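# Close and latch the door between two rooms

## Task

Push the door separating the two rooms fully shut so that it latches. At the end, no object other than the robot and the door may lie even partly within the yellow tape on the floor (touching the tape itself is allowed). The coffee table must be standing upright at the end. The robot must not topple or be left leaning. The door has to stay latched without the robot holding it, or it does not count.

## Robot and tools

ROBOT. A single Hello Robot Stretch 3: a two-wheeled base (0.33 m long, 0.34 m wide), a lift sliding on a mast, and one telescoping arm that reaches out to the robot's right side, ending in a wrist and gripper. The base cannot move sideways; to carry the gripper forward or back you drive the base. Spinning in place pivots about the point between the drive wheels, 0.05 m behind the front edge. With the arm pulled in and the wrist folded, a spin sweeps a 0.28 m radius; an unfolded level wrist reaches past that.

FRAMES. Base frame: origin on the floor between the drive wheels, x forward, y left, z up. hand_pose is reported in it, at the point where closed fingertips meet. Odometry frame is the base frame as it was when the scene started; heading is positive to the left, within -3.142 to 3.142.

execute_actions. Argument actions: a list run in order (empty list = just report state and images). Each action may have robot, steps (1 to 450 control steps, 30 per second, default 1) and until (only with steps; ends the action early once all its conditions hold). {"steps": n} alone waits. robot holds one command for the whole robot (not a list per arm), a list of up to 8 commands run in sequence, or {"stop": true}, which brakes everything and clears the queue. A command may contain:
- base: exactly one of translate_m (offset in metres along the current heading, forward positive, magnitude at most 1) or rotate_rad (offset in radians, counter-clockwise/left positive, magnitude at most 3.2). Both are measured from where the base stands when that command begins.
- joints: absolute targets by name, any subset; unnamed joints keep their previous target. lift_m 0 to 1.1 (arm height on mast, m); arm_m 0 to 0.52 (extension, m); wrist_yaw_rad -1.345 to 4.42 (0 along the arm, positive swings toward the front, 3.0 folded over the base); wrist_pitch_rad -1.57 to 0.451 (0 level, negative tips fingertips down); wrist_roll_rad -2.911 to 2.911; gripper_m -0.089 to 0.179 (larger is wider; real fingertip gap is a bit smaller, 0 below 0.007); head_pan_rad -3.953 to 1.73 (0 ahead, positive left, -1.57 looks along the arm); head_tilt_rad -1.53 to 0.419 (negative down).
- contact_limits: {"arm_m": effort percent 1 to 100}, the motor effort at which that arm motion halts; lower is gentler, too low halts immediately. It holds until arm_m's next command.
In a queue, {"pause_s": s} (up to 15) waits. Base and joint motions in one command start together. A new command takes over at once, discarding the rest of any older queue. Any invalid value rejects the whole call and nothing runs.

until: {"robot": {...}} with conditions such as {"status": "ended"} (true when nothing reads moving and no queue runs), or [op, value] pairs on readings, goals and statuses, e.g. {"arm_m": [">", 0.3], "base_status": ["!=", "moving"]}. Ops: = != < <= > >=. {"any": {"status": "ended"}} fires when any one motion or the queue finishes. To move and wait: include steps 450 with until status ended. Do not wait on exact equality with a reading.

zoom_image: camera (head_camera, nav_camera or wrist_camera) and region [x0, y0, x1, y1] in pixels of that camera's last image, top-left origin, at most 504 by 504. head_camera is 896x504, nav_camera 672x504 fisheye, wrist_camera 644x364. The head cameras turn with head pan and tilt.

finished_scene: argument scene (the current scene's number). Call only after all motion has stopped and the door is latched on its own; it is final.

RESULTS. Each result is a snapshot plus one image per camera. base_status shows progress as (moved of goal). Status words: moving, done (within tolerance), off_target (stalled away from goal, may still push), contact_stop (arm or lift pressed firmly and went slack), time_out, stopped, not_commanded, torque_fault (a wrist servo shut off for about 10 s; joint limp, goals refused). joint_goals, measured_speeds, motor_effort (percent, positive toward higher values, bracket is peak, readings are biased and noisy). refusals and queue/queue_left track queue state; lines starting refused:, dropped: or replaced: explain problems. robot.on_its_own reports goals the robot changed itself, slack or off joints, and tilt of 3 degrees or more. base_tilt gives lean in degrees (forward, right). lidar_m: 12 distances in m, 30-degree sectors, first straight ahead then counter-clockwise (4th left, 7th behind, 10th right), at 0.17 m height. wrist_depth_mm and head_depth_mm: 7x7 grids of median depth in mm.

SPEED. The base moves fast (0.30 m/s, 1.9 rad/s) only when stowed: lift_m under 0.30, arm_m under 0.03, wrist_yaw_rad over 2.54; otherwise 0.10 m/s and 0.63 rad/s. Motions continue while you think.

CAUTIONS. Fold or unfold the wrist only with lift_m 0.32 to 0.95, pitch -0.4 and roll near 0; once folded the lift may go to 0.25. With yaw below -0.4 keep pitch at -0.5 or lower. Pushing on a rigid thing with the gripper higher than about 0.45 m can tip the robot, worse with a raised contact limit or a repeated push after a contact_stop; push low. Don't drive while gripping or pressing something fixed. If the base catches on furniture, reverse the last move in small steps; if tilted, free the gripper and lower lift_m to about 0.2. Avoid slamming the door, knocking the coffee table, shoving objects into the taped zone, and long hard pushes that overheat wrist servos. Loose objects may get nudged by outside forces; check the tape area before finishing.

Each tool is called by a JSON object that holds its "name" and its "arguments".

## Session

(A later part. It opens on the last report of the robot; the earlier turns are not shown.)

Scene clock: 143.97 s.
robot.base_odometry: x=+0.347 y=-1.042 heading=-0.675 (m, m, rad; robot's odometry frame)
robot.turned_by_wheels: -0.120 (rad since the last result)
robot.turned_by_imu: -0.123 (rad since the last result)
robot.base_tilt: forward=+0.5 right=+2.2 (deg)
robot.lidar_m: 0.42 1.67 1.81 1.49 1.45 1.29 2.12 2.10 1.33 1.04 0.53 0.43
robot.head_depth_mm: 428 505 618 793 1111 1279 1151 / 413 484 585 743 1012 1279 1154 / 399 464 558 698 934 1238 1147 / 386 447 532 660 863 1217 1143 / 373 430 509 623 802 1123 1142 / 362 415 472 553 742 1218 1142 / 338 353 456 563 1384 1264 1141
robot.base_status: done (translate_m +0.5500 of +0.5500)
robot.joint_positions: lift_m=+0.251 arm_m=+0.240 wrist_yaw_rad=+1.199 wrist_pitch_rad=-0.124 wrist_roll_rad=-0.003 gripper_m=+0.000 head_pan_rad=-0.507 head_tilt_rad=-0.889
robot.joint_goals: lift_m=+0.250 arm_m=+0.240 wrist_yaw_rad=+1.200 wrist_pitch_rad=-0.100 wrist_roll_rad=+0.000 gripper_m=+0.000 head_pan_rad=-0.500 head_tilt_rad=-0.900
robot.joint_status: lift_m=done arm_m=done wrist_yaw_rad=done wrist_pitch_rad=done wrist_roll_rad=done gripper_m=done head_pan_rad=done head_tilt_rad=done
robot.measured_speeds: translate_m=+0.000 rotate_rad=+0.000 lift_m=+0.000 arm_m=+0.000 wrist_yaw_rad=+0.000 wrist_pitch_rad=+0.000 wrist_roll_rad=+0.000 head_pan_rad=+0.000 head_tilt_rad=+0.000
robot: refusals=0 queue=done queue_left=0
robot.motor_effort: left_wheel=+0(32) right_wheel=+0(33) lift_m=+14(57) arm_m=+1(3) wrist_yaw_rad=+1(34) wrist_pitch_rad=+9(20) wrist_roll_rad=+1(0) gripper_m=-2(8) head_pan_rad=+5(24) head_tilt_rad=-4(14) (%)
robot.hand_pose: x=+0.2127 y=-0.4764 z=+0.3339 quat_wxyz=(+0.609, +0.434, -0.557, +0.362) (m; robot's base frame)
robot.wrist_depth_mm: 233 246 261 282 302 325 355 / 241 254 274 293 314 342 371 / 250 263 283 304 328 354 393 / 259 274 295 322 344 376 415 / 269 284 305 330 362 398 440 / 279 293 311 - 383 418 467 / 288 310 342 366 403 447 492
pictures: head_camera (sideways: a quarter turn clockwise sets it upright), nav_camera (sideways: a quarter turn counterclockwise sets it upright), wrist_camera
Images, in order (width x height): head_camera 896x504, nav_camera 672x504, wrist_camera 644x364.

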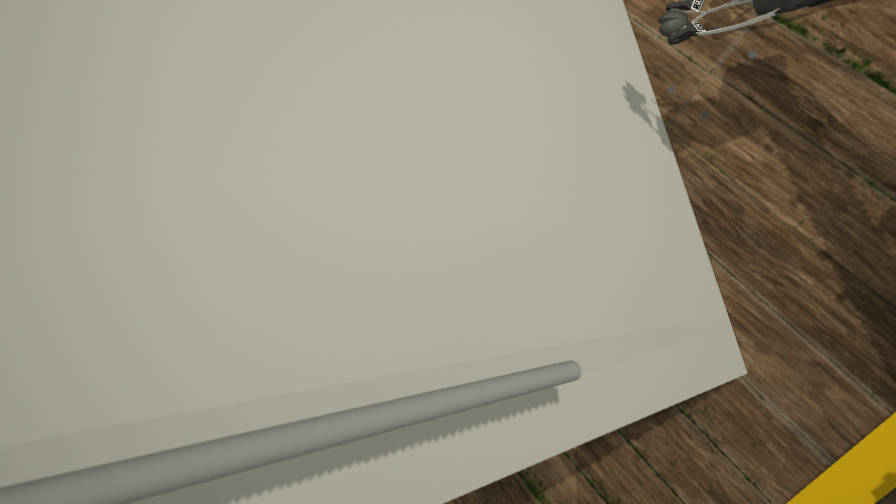

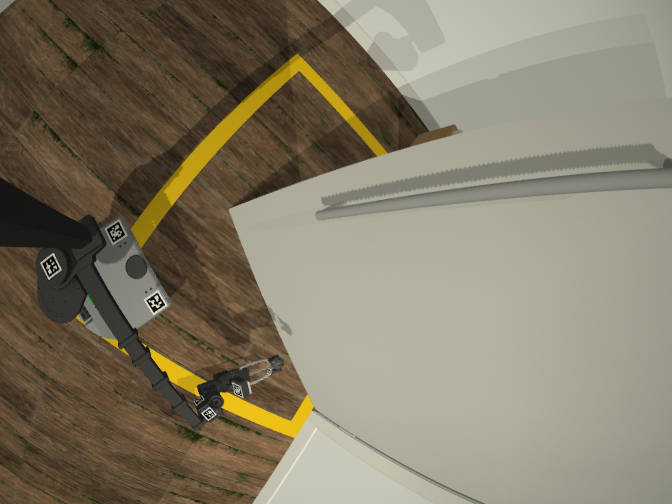

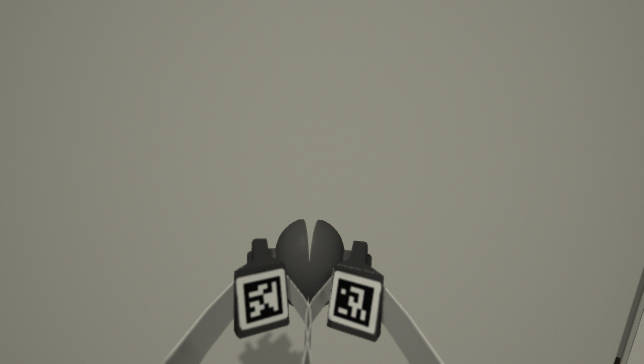

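{"name": "execute_actions", "arguments": {"actions": [{"robot":{"base":{"translate_m":0.35}},"steps":450,"until":{"robot":{"status":"ended"}}}]}}

Scene clock: 149.07 s.
robot.base_odometry: x=+0.620 y=-1.260 heading=-0.675 (m, m, rad; robot's odometry frame)
robot.turned_by_wheels: +0.000 (rad since the last result)
robot.turned_by_imu: -0.022 (rad since the last result)
robot.base_tilt: forward=+0.2 right=+2.1 (deg)
robot.lidar_m: 1.09 1.35 1.44 1.64 1.63 1.57 2.11 2.42 1.17 0.72 0.56 0.55
robot.head_depth_mm: 462 532 626 762 971 1237 1148 / 468 540 638 780 1001 1262 1148 / 475 550 652 798 1033 1258 1147 / 473 546 647 817 1070 1274 1150 / 481 557 680 897 1384 1274 1144 / 1288 1552 1522 1596 1434 1269 1143 / 1420 1628 1580 1649 1437 1270 1143
robot.base_status: done (translate_m +0.3500 of +0.3500)
robot.joint_positions: lift_m=+0.251 arm_m=+0.240 wrist_yaw_rad=+1.199 wrist_pitch_rad=-0.124 wrist_roll_rad=-0.003 gripper_m=+0.000 head_pan_rad=-0.507 head_tilt_rad=-0.890
robot.joint_goals: lift_m=+0.250 arm_m=+0.240 wrist_yaw_rad=+1.200 wrist_pitch_rad=-0.100 wrist_roll_rad=+0.000 gripper_m=+0.000 head_pan_rad=-0.500 head_tilt_rad=-0.900
robot.joint_status: lift_m=done arm_m=done wrist_yaw_rad=done wrist_pitch_rad=done wrist_roll_rad=done gripper_m=done head_pan_rad=done head_tilt_rad=done
robot.measured_speeds: translate_m=+0.000 rotate_rad=+0.000 lift_m=+0.000 arm_m=+0.000 wrist_yaw_rad=+0.000 wrist_pitch_rad=+0.000 wrist_roll_rad=+0.000 head_pan_rad=+0.000 head_tilt_rad=+0.000
robot: refusals=0 queue=done queue_left=0
robot.motor_effort: left_wheel=+1(21) right_wheel=+0(29) lift_m=+14(14) arm_m=+3(3) wrist_yaw_rad=+1(7) wrist_pitch_rad=+9(12) wrist_roll_rad=+1(1) gripper_m=-2(4) head_pan_rad=+4(3) head_tilt_rad=-4(4) (%)
robot.hand_pose: x=+0.2127 y=-0.4762 z=+0.3339 quat_wxyz=(+0.609, +0.434, -0.557, +0.362) (m; robot's base frame)
robot.wrist_depth_mm: 262 250 238 227 219 208 199 / 274 262 247 236 225 215 205 / 289 275 258 245 234 224 212 / 305 284 270 256 243 231 221 / 317 300 283 260 252 241 228 / 334 315 299 - 264 251 238 / 355 332 310 292 272 263 249
pictures: head_camera (sideways: a quarter turn clockwise sets it upright), nav_camera (sideways: a quarter turn counterclockwise sets it upright), wrist_camera
Images, in order (width x height): head_camera 896x504, nav_camera 672x504, wrist_camera 644x364.

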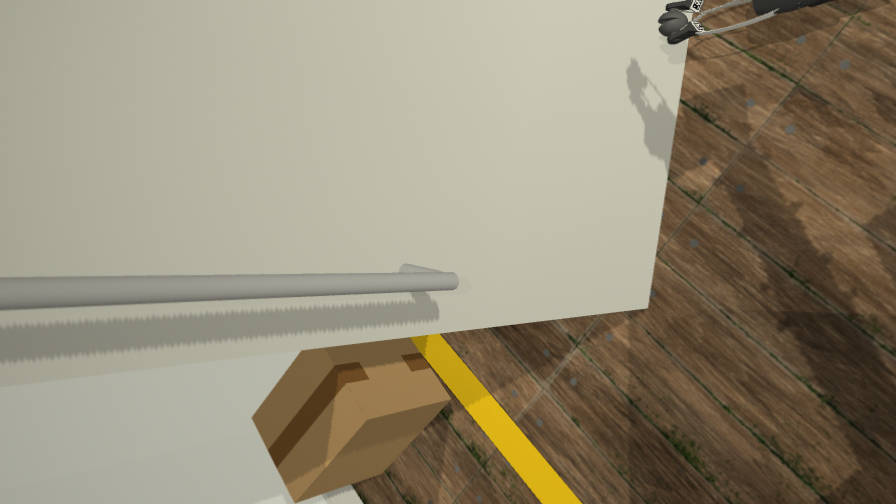

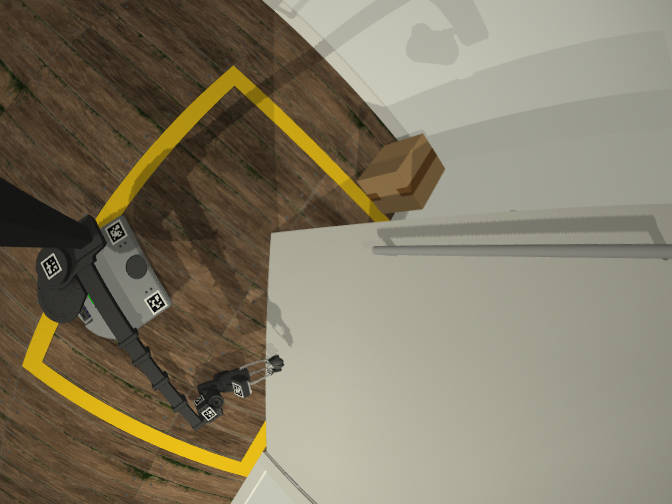

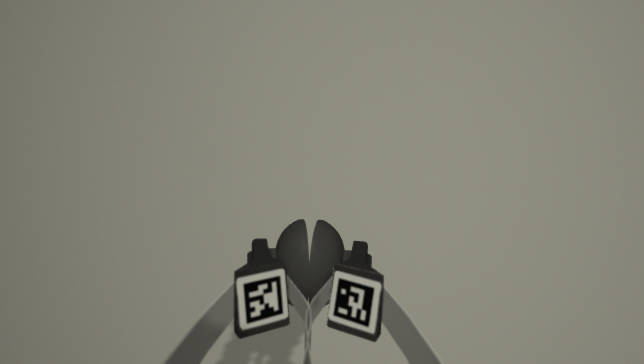

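{"name": "execute_actions", "arguments": {"actions": [{"robot":{"base":{"translate_m":0.30},"joints":{"head_pan_rad":-1.1,"head_tilt_rad":-0.8}},"steps":450,"until":{"robot":{"status":"ended"}}}]}}

Scene clock: 153.60 s.
robot.base_odometry: x=+0.854 y=-1.448 heading=-0.675 (m, m, rad; robot's odometry frame)
robot.turned_by_wheels: +0.000 (rad since the last result)
robot.turned_by_imu: -0.016 (rad since the last result)
robot.base_tilt: forward=+0.2 right=+2.4 (deg)
robot.lidar_m: 0.80 1.08 1.15 1.69 1.75 1.84 2.40 2.32 1.00 0.62 0.56 0.56
robot.head_depth_mm: 512 589 695 844 1080 1307 - / 504 576 678 820 1035 1303 1154 / 494 564 660 797 999 1257 1176 / 485 553 644 773 961 1254 1169 / 475 540 629 750 928 1217 1171 / 467 529 599 700 894 1251 1170 / 439 497 593 748 1405 1316 1165
robot.base_status: done (translate_m +0.3000 of +0.3000)
robot.joint_positions: lift_m=+0.251 arm_m=+0.240 wrist_yaw_rad=+1.199 wrist_pitch_rad=-0.124 wrist_roll_rad=-0.002 gripper_m=+0.000 head_pan_rad=-1.093 head_tilt_rad=-0.802
robot.joint_goals: lift_m=+0.250 arm_m=+0.240 wrist_yaw_rad=+1.200 wrist_pitch_rad=-0.100 wrist_roll_rad=+0.000 gripper_m=+0.000 head_pan_rad=-1.100 head_tilt_rad=-0.800
robot.joint_status: lift_m=done arm_m=done wrist_yaw_rad=done wrist_pitch_rad=done wrist_roll_rad=done gripper_m=done head_pan_rad=done head_tilt_rad=done
robot.measured_speeds: translate_m=+0.000 rotate_rad=+0.000 lift_m=+0.000 arm_m=+0.000 wrist_yaw_rad=+0.000 wrist_pitch_rad=+0.000 wrist_roll_rad=+0.000 head_pan_rad=+0.000 head_tilt_rad=+0.000
robot: refusals=0 queue=done queue_left=0
robot.motor_effort: left_wheel=+0(23) right_wheel=+0(29) lift_m=+14(14) arm_m=+3(2) wrist_yaw_rad=+1(15) wrist_pitch_rad=+9(13) wrist_roll_rad=+0(0) gripper_m=-3(3) head_pan_rad=-3(44) head_tilt_rad=+0(9) (%)
robot.hand_pose: x=+0.2127 y=-0.4762 z=+0.3340 quat_wxyz=(+0.608, +0.434, -0.557, +0.362) (m; robot's base frame)
robot.wrist_depth_mm: 849 247 215 192 172 155 142 / 885 261 225 196 176 160 145 / 722 274 235 206 182 164 150 / 606 288 247 214 190 170 154 / 625 303 259 216 196 176 159 / 651 321 280 - 204 181 164 / 565 347 282 243 206 188 169
pictures: head_camera (sideways: a quarter turn clockwise sets it upright), nav_camera (sideways: a quarter turn counterclockwise sets it upright), wrist_camera
Images, in order (width x height): head_camera 896x504, nav_camera 672x504, wrist_camera 644x364.

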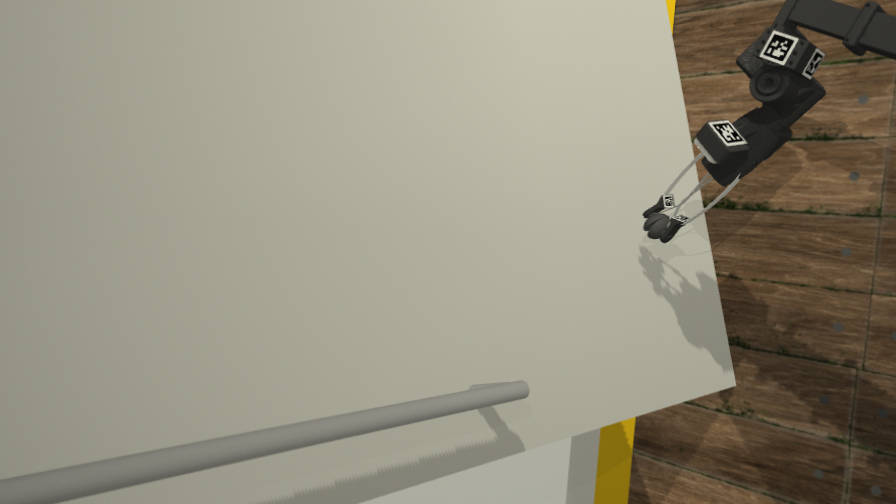

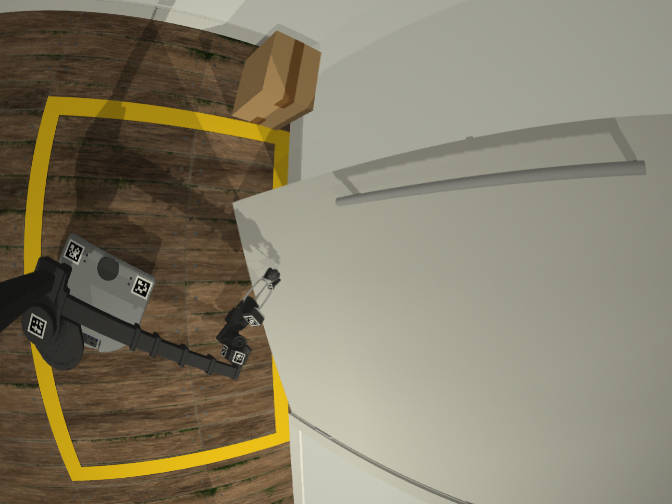

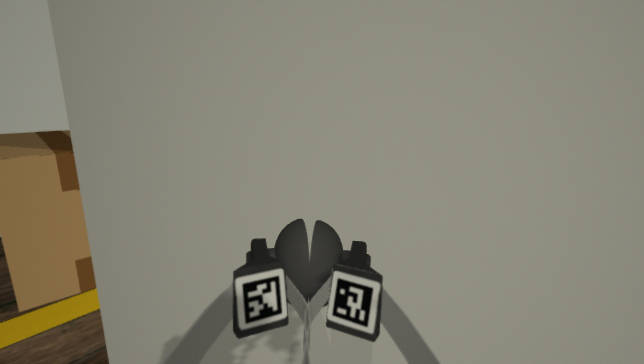

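{"name": "execute_actions", "arguments": {"actions": [{"robot":[{"joints":{"arm_m":0.05,"wrist_yaw_rad":0.1,"head_pan_rad":-1.57,"head_tilt_rad":-0.7}},{"base":{"rotate_rad":0.38}},{"joints":{"arm_m":0.36},"contact_limits":{"arm_m":35}}],"steps":450,"until":{"robot":{"status":"ended"}}}]}}

Scene clock: 162.47 s.
robot.base_odometry: x=+0.854 y=-1.448 heading=-0.295 (m, m, rad; robot's odometry frame)
robot.turned_by_wheels: +0.380 (rad since the last result)
robot.turned_by_imu: +0.369 (rad since the last result)
robot.base_tilt: forward=+0.3 right=+2.2 (deg)
robot.lidar_m: 1.08 1.10 1.44 1.74 1.77 2.27 2.68 1.21 0.84 0.79 0.81 0.80
robot.head_depth_mm: 673 755 858 998 1192 1374 1228 / 671 753 858 993 1184 1373 1220 / 670 753 856 993 1188 1370 1214 / 671 750 856 994 1179 1365 1218 / 670 748 851 989 1179 1366 1213 / 669 749 851 988 1178 1361 1208 / 668 737 833 985 1150 1343 1203
robot.base_status: done (rotate_rad +0.3800 of +0.3800)
robot.joint_positions: lift_m=+0.251 arm_m=+0.360 wrist_yaw_rad=+0.100 wrist_pitch_rad=-0.122 wrist_roll_rad=-0.002 gripper_m=+0.000 head_pan_rad=-1.565 head_tilt_rad=-0.698
robot.joint_goals: lift_m=+0.250 arm_m=+0.360 wrist_yaw_rad=+0.100 wrist_pitch_rad=-0.100 wrist_roll_rad=+0.000 gripper_m=+0.000 head_pan_rad=-1.570 head_tilt_rad=-0.700
robot.joint_status: lift_m=done arm_m=done wrist_yaw_rad=done wrist_pitch_rad=done wrist_roll_rad=done gripper_m=done head_pan_rad=done head_tilt_rad=done
robot.measured_speeds: translate_m=+0.000 rotate_rad=+0.000 lift_m=+0.000 arm_m=+0.000 wrist_yaw_rad=+0.000 wrist_pitch_rad=+0.000 wrist_roll_rad=+0.000 head_pan_rad=+0.000 head_tilt_rad=+0.000
robot: refusals=0 queue=done queue_left=0
robot.motor_effort: left_wheel=-1(15) right_wheel=+1(15) lift_m=+16(16) arm_m=+3(36) wrist_yaw_rad=+0(27) wrist_pitch_rad=+8(16) wrist_roll_rad=+0(0) gripper_m=-3(7) head_pan_rad=-3(38) head_tilt_rad=-1(10) (%)
robot.contact_limits: arm_m 35 (drawing in: default 28, maximum 45; extending or still: default 37, maximum 61)
robot.hand_pose: x=+0.0036 y=-0.7549 z=+0.3344 quat_wxyz=(+0.708, +0.078, -0.702, -0.008) (m; robot's base frame)
robot.wrist_depth_mm: 166 166 166 165 167 167 167 / 172 172 172 173 173 174 174 / 178 179 178 180 180 180 180 / 186 186 187 187 188 188 188 / 195 195 195 194 196 196 197 / 202 204 203 - 206 206 205 / 214 214 216 217 215 217 216
pictures: head_camera (sideways: a quarter turn clockwise sets it upright), nav_camera (sideways: a quarter turn counterclockwise sets it upright), wrist_camera
Images, in order (width x height): head_camera 896x504, nav_camera 672x504, wrist_camera 644x364.

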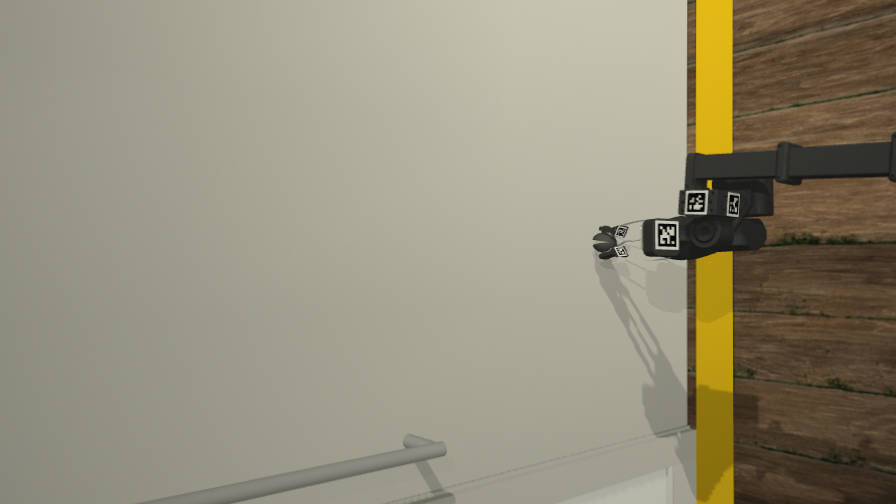

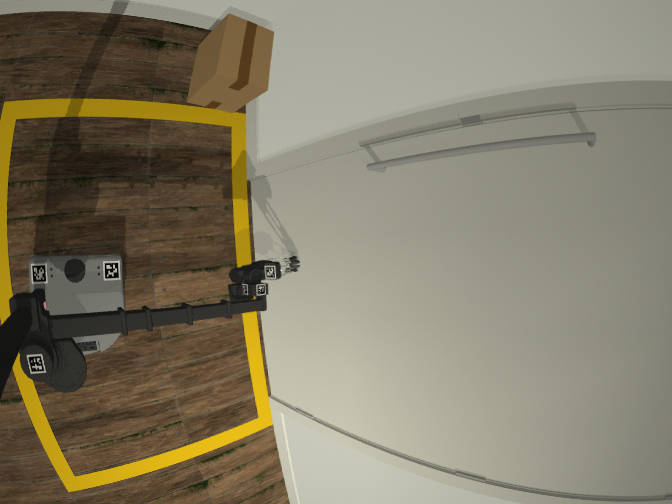

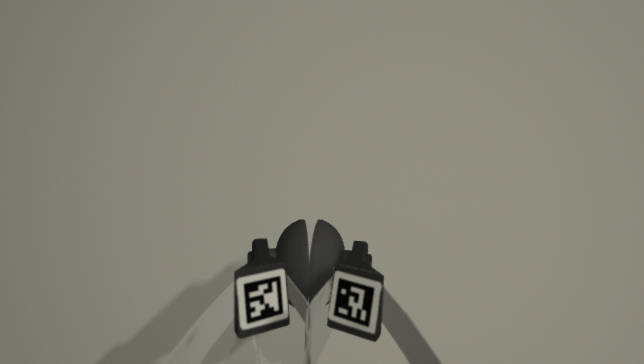

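{"name": "execute_actions", "arguments": {"actions": [{"robot":{"joints":{"arm_m":0.46},"contact_limits":{"arm_m":40}},"steps":150,"until":{"robot":{"status":"ended"}}}]}}

Scene clock: 163.50 s.
robot.base_odometry: x=+0.854 y=-1.448 heading=-0.295 (m, m, rad; robot's odometry frame)
robot.turned_by_wheels: +0.000 (rad since the last result)
robot.turned_by_imu: -0.021 (rad since the last result)
robot.base_tilt: forward=+0.0 right=+1.8 (deg)
robot.lidar_m: 1.08 1.10 1.42 1.74 1.76 2.22 2.69 1.23 0.84 0.79 0.80 0.81
robot.head_depth_mm: 684 768 875 1016 1206 1380 1232 / 684 767 874 1012 1196 1380 1225 / 681 765 868 1004 1195 1338 1225 / 679 761 862 1003 1160 1348 1219 / 676 759 861 994 1185 1363 1218 / 674 755 854 988 1170 1349 1213 / 672 751 837 981 1168 1338 1212
robot.base_status: done (rotate_rad +0.3800 of +0.3800)
robot.joint_positions: lift_m=+0.251 arm_m=+0.386 wrist_yaw_rad=+0.138 wrist_pitch_rad=-0.149 wrist_roll_rad=-0.002 gripper_m=+0.000 head_pan_rad=-1.565 head_tilt_rad=-0.698
robot.joint_goals: lift_m=+0.250 arm_m=+0.387 wrist_yaw_rad=+0.100 wrist_pitch_rad=-0.100 wrist_roll_rad=+0.000 gripper_m=+0.000 head_pan_rad=-1.570 head_tilt_rad=-0.700
robot.joint_status: lift_m=done arm_m=contact_stop wrist_yaw_rad=done wrist_pitch_rad=done wrist_roll_rad=done gripper_m=done head_pan_rad=done head_tilt_rad=done
robot.measured_speeds: translate_m=-0.001 rotate_rad=+0.005 lift_m=+0.000 arm_m=-0.026 wrist_yaw_rad=+0.370 wrist_pitch_rad=-0.120 wrist_roll_rad=+0.000 head_pan_rad=+0.000 head_tilt_rad=+0.000
robot: refusals=0 queue=dropped queue_left=0
robot.on_its_own: arm_m is slack since a contact_stop, until your next command for it (your +0.460 is given up)
robot.motor_effort: left_wheel=+1(9) right_wheel=+1(6) lift_m=+16(16) arm_m=+21(47) wrist_yaw_rad=-30(30) wrist_pitch_rad=+22(22) wrist_roll_rad=+0(0) gripper_m=-10(9) head_pan_rad=-2(3) head_tilt_rad=-1(1) (%)
robot.contact_limits: arm_m 40 (drawing in: default 28, maximum 45; extending or still: default 37, maximum 61)
robot.hand_pose: x=+0.0129 y=-0.7788 z=+0.3275 quat_wxyz=(+0.708, +0.101, -0.699, -0.004) (m; robot's base frame)
robot.wrist_depth_mm: 148 147 146 146 146 145 144 / 154 153 153 152 151 151 150 / 160 160 159 159 158 158 157 / 167 167 167 166 165 164 163 / 177 176 173 173 173 173 171 / 186 185 - 183 181 181 180 / 196 194 195 194 191 191 189
pictures: head_camera (sideways: a quarter turn clockwise sets it upright), nav_camera (sideways: a quarter turn counterclockwise sets it upright), wrist_camera
Images, in order (width x height): head_camera 896x504, nav_camera 672x504, wrist_camera 644x364.

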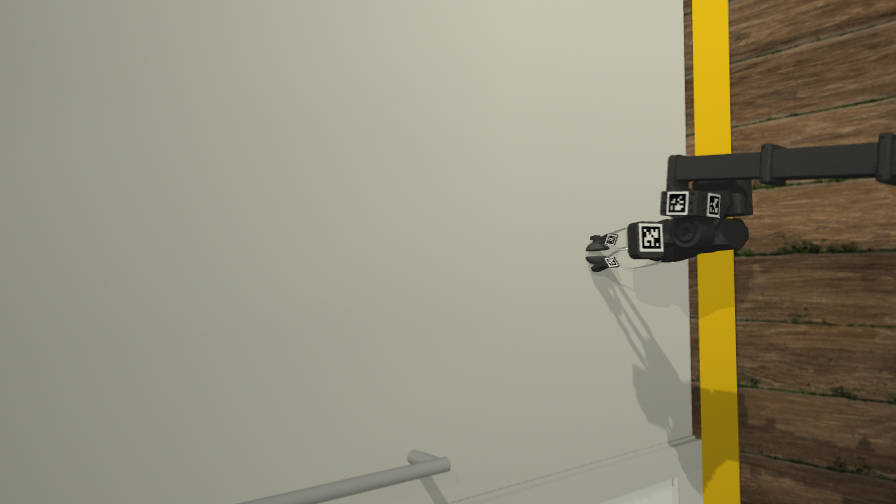

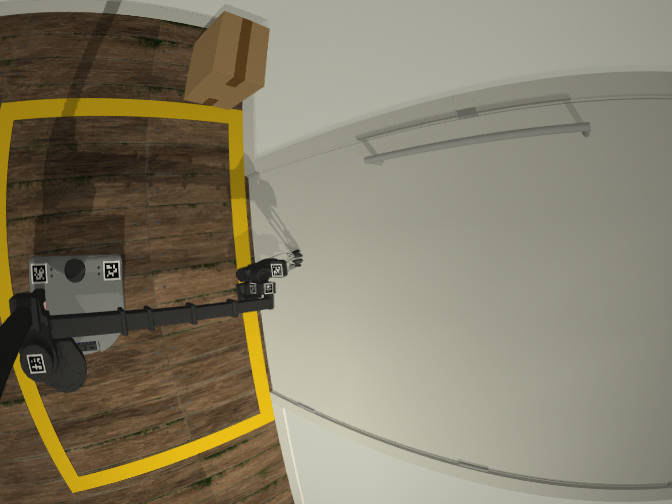

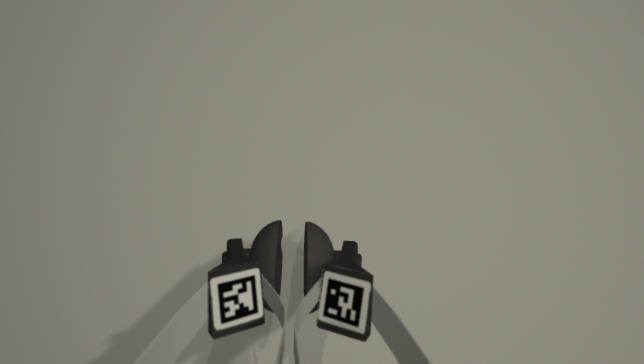

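{"name": "execute_actions", "arguments": {"actions": [{"robot":{"joints":{"arm_m":0.25,"head_pan_rad":-0.95,"head_tilt_rad":-0.6}},"steps":150,"until":{"robot":{"status":"ended"}}}]}}

Scene clock: 166.57 s.
robot.base_odometry: x=+0.854 y=-1.448 heading=-0.295 (m, m, rad; robot's odometry frame)
robot.turned_by_wheels: +0.000 (rad since the last result)
robot.turned_by_imu: +0.003 (rad since the last result)
robot.base_tilt: forward=+0.4 right=+2.2 (deg)
robot.lidar_m: 1.08 1.10 1.42 1.74 1.77 2.22 2.68 1.23 0.84 0.79 0.80 0.80
robot.head_depth_mm: 660 710 792 870 973 1097 1229 / 699 757 835 921 1049 1194 1273 / 740 809 897 996 1136 1311 1267 / 785 865 963 1083 1246 1409 1271 / 835 922 1037 1181 1363 1444 1268 / 891 994 1127 1301 1393 1301 1258 / 955 1078 1233 1441 1390 1263 1254
robot.base_status: done (rotate_rad +0.3801 of +0.3800)
robot.joint_positions: lift_m=+0.251 arm_m=+0.250 wrist_yaw_rad=+0.101 wrist_pitch_rad=-0.123 wrist_roll_rad=-0.002 gripper_m=+0.000 head_pan_rad=-0.957 head_tilt_rad=-0.606
robot.joint_goals: lift_m=+0.250 arm_m=+0.250 wrist_yaw_rad=+0.100 wrist_pitch_rad=-0.100 wrist_roll_rad=+0.000 gripper_m=+0.000 head_pan_rad=-0.950 head_tilt_rad=-0.600
robot.joint_status: lift_m=done arm_m=done wrist_yaw_rad=done wrist_pitch_rad=done wrist_roll_rad=done gripper_m=done head_pan_rad=done head_tilt_rad=done
robot.measured_speeds: translate_m=+0.000 rotate_rad=+0.000 lift_m=+0.000 arm_m=+0.000 wrist_yaw_rad=+0.000 wrist_pitch_rad=+0.000 wrist_roll_rad=+0.000 head_pan_rad=+0.000 head_tilt_rad=+0.000
robot: refusals=0 queue=done queue_left=0
robot.motor_effort: left_wheel=+1(24) right_wheel=+0(12) lift_m=+16(16) arm_m=-4(24) wrist_yaw_rad=+0(32) wrist_pitch_rad=+9(21) wrist_roll_rad=+0(0) gripper_m=-4(10) head_pan_rad=+5(44) head_tilt_rad=+2(8) (%)
robot.hand_pose: x=+0.0038 y=-0.6453 z=+0.3340 quat_wxyz=(+0.708, +0.079, -0.702, -0.008) (m; robot's base frame)
robot.wrist_depth_mm: 263 264 267 270 269 272 274 / 273 274 278 278 279 280 283 / 283 286 287 289 292 295 296 / 295 299 302 302 304 304 311 / 308 310 313 313 319 323 322 / 323 327 329 - 331 337 340 / 339 343 348 351 348 353 356
pictures: head_camera (sideways: a quarter turn clockwise sets it upright), nav_camera (sideways: a quarter turn counterclockwise sets it upright), wrist_camera
Images, in order (width x height): head_camera 896x504, nav_camera 672x504, wrist_camera 644x364.

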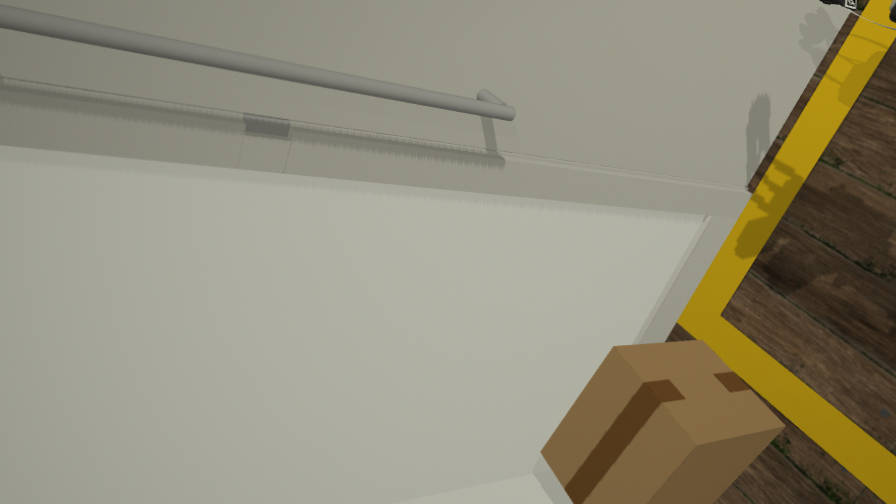

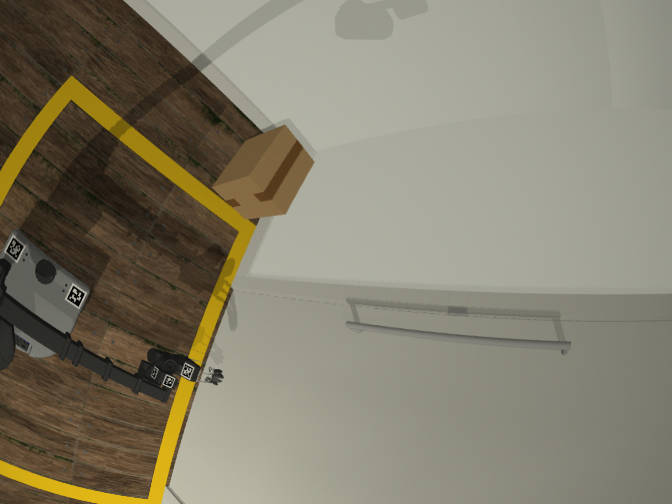

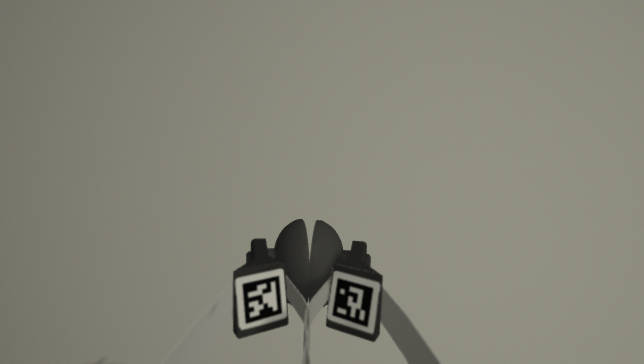

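{"name": "zoom_image", "arguments": {"camera": "head_camera", "region": [560, 130, 860, 480]}}

{"name": "zoom_image", "arguments": {"camera": "head_camera", "region": [180, 70, 480, 230]}}

Region (560, 130, 860, 480) of head_camera's 896x504 image, scaled by 1.440, with more detail than that image has; it fills the left 432 columns of this view, and the rest is white.

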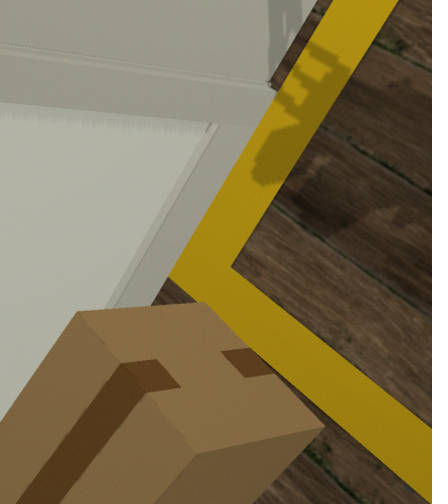

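Region (180, 70, 480, 230) of head_camera's 896x504 image, scaled by 1.680, with more detail than that image has; it fills the top 269 rows of this view, and the rest is white.

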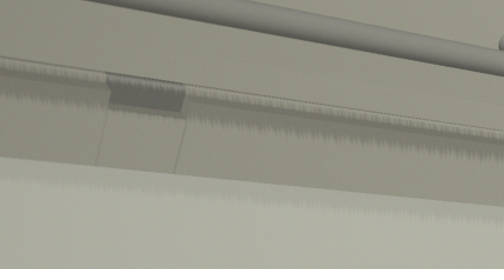

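{"name": "execute_actions", "arguments": {"actions": [{"robot":[{"base":{"translate_m":0.14}},{"joints":{"arm_m":0.33}},{"joints":{"arm_m":0.46},"contact_limits":{"arm_m":45}}],"steps":300,"until":{"robot":{"status":"ended"}}},{"robot":{"joints":{"arm_m":0.2}},"steps":150,"until":{"robot":{"status":"ended"}}}]}}

Scene clock: 176.50 s.
robot.base_odometry: x=+0.988 y=-1.489 heading=-0.295 (m, m, rad; robot's odometry frame)
robot.turned_by_wheels: +0.000 (rad since the last result)
robot.turned_by_imu: -0.019 (rad since the last result)
robot.base_tilt: forward=+0.2 right=+2.1 (deg)
robot.lidar_m: 0.95 0.96 1.22 1.75 1.77 1.93 2.82 1.24 0.83 0.78 0.79 0.69
robot.head_depth_mm: 646 697 768 844 952 1073 1210 / 686 748 820 899 1016 1167 1257 / 724 789 877 979 1105 1270 1277 / 765 840 935 1051 1206 1390 1270 / 809 897 1005 1145 1323 1259 1267 / 864 958 1086 1251 1368 1160 1235 / 921 1032 1179 1339 1451 1249 1262
robot.base_status: done (translate_m +0.1400 of +0.1400)
robot.joint_positions: lift_m=+0.251 arm_m=+0.200 wrist_yaw_rad=+0.100 wrist_pitch_rad=-0.123 wrist_roll_rad=-0.002 gripper_m=+0.000 head_pan_rad=-0.956 head_tilt_rad=-0.603
robot.joint_goals: lift_m=+0.250 arm_m=+0.200 wrist_yaw_rad=+0.100 wrist_pitch_rad=-0.100 wrist_roll_rad=+0.000 gripper_m=+0.000 head_pan_rad=-0.950 head_tilt_rad=-0.600
robot.joint_status: lift_m=done arm_m=done wrist_yaw_rad=done wrist_pitch_rad=done wrist_roll_rad=done gripper_m=done head_pan_rad=done head_tilt_rad=done
robot.measured_speeds: translate_m=+0.000 rotate_rad=+0.000 lift_m=+0.000 arm_m=+0.000 wrist_yaw_rad=+0.000 wrist_pitch_rad=+0.000 wrist_roll_rad=+0.000 head_pan_rad=+0.000 head_tilt_rad=+0.000
robot: refusals=0 queue=done queue_left=0
robot.motor_effort: left_wheel=+0(33) right_wheel=+0(11) lift_m=+16(16) arm_m=-4(53) wrist_yaw_rad=+0(34) wrist_pitch_rad=+9(41) wrist_roll_rad=+0(0) gripper_m=-3(10) head_pan_rad=+4(5) head_tilt_rad=+1(2) (%)
robot.hand_pose: x=+0.0037 y=-0.5953 z=+0.3340 quat_wxyz=(+0.708, +0.079, -0.702, -0.008) (m; robot's base frame)
robot.wrist_depth_mm: 297 298 301 305 309 314 316 / 307 311 314 315 319 324 329 / 315 322 325 331 333 337 339 / 324 337 341 344 347 356 356 / 335 349 352 354 365 369 372 / 348 364 367 - 383 382 389 / 363 386 394 399 399 408 414
pictures: head_camera (sideways: a quarter turn clockwise sets it upright), nav_camera (sideways: a quarter turn counterclockwise sets it upright), wrist_camera
replaced: robot.arm_m: its motion had ended contact_stop
Images, in order (width x height): head_camera 896x504, nav_camera 672x504, wrist_camera 644x364.

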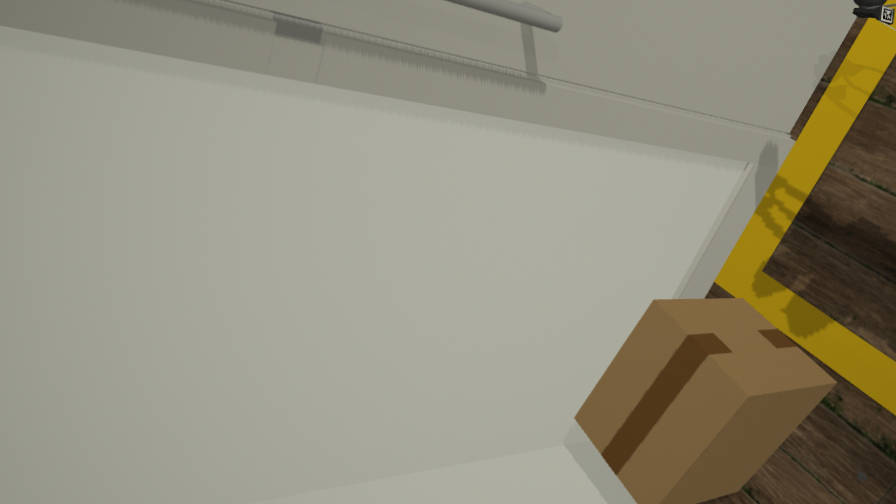

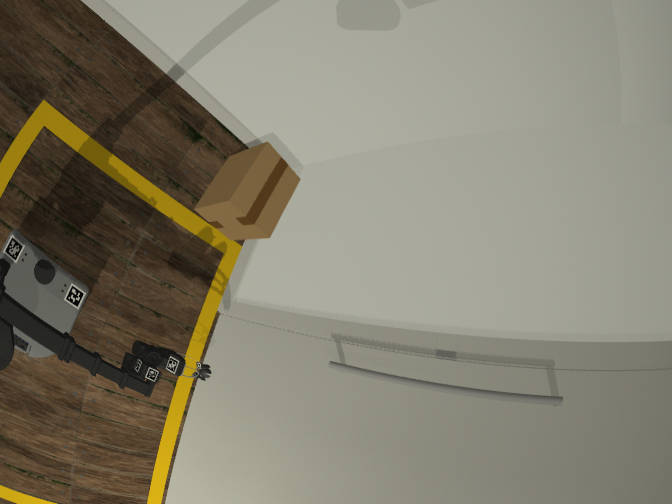

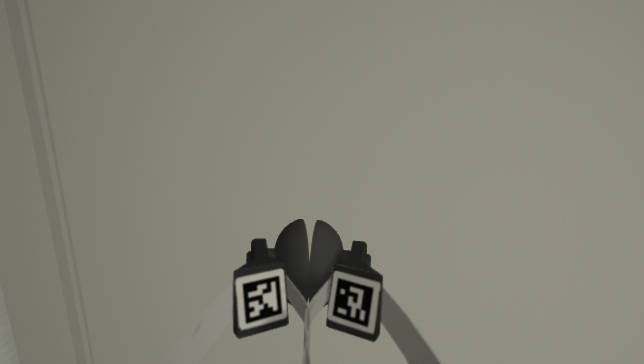

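{"name": "zoom_image", "arguments": {"camera": "head_camera", "region": [680, 80, 896, 420]}}

Region (680, 80, 896, 420) of head_camera's 896x504 image, scaled by 1.482, with more detail than that image has; it fills the left 320 columns of this view, and the rest is white.

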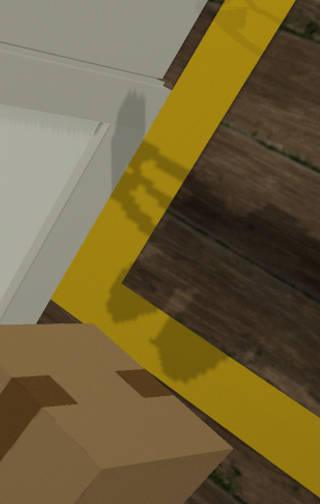

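{"name": "finished_scene", "arguments": {"scene": 2}}

The scene is finished: the task was done.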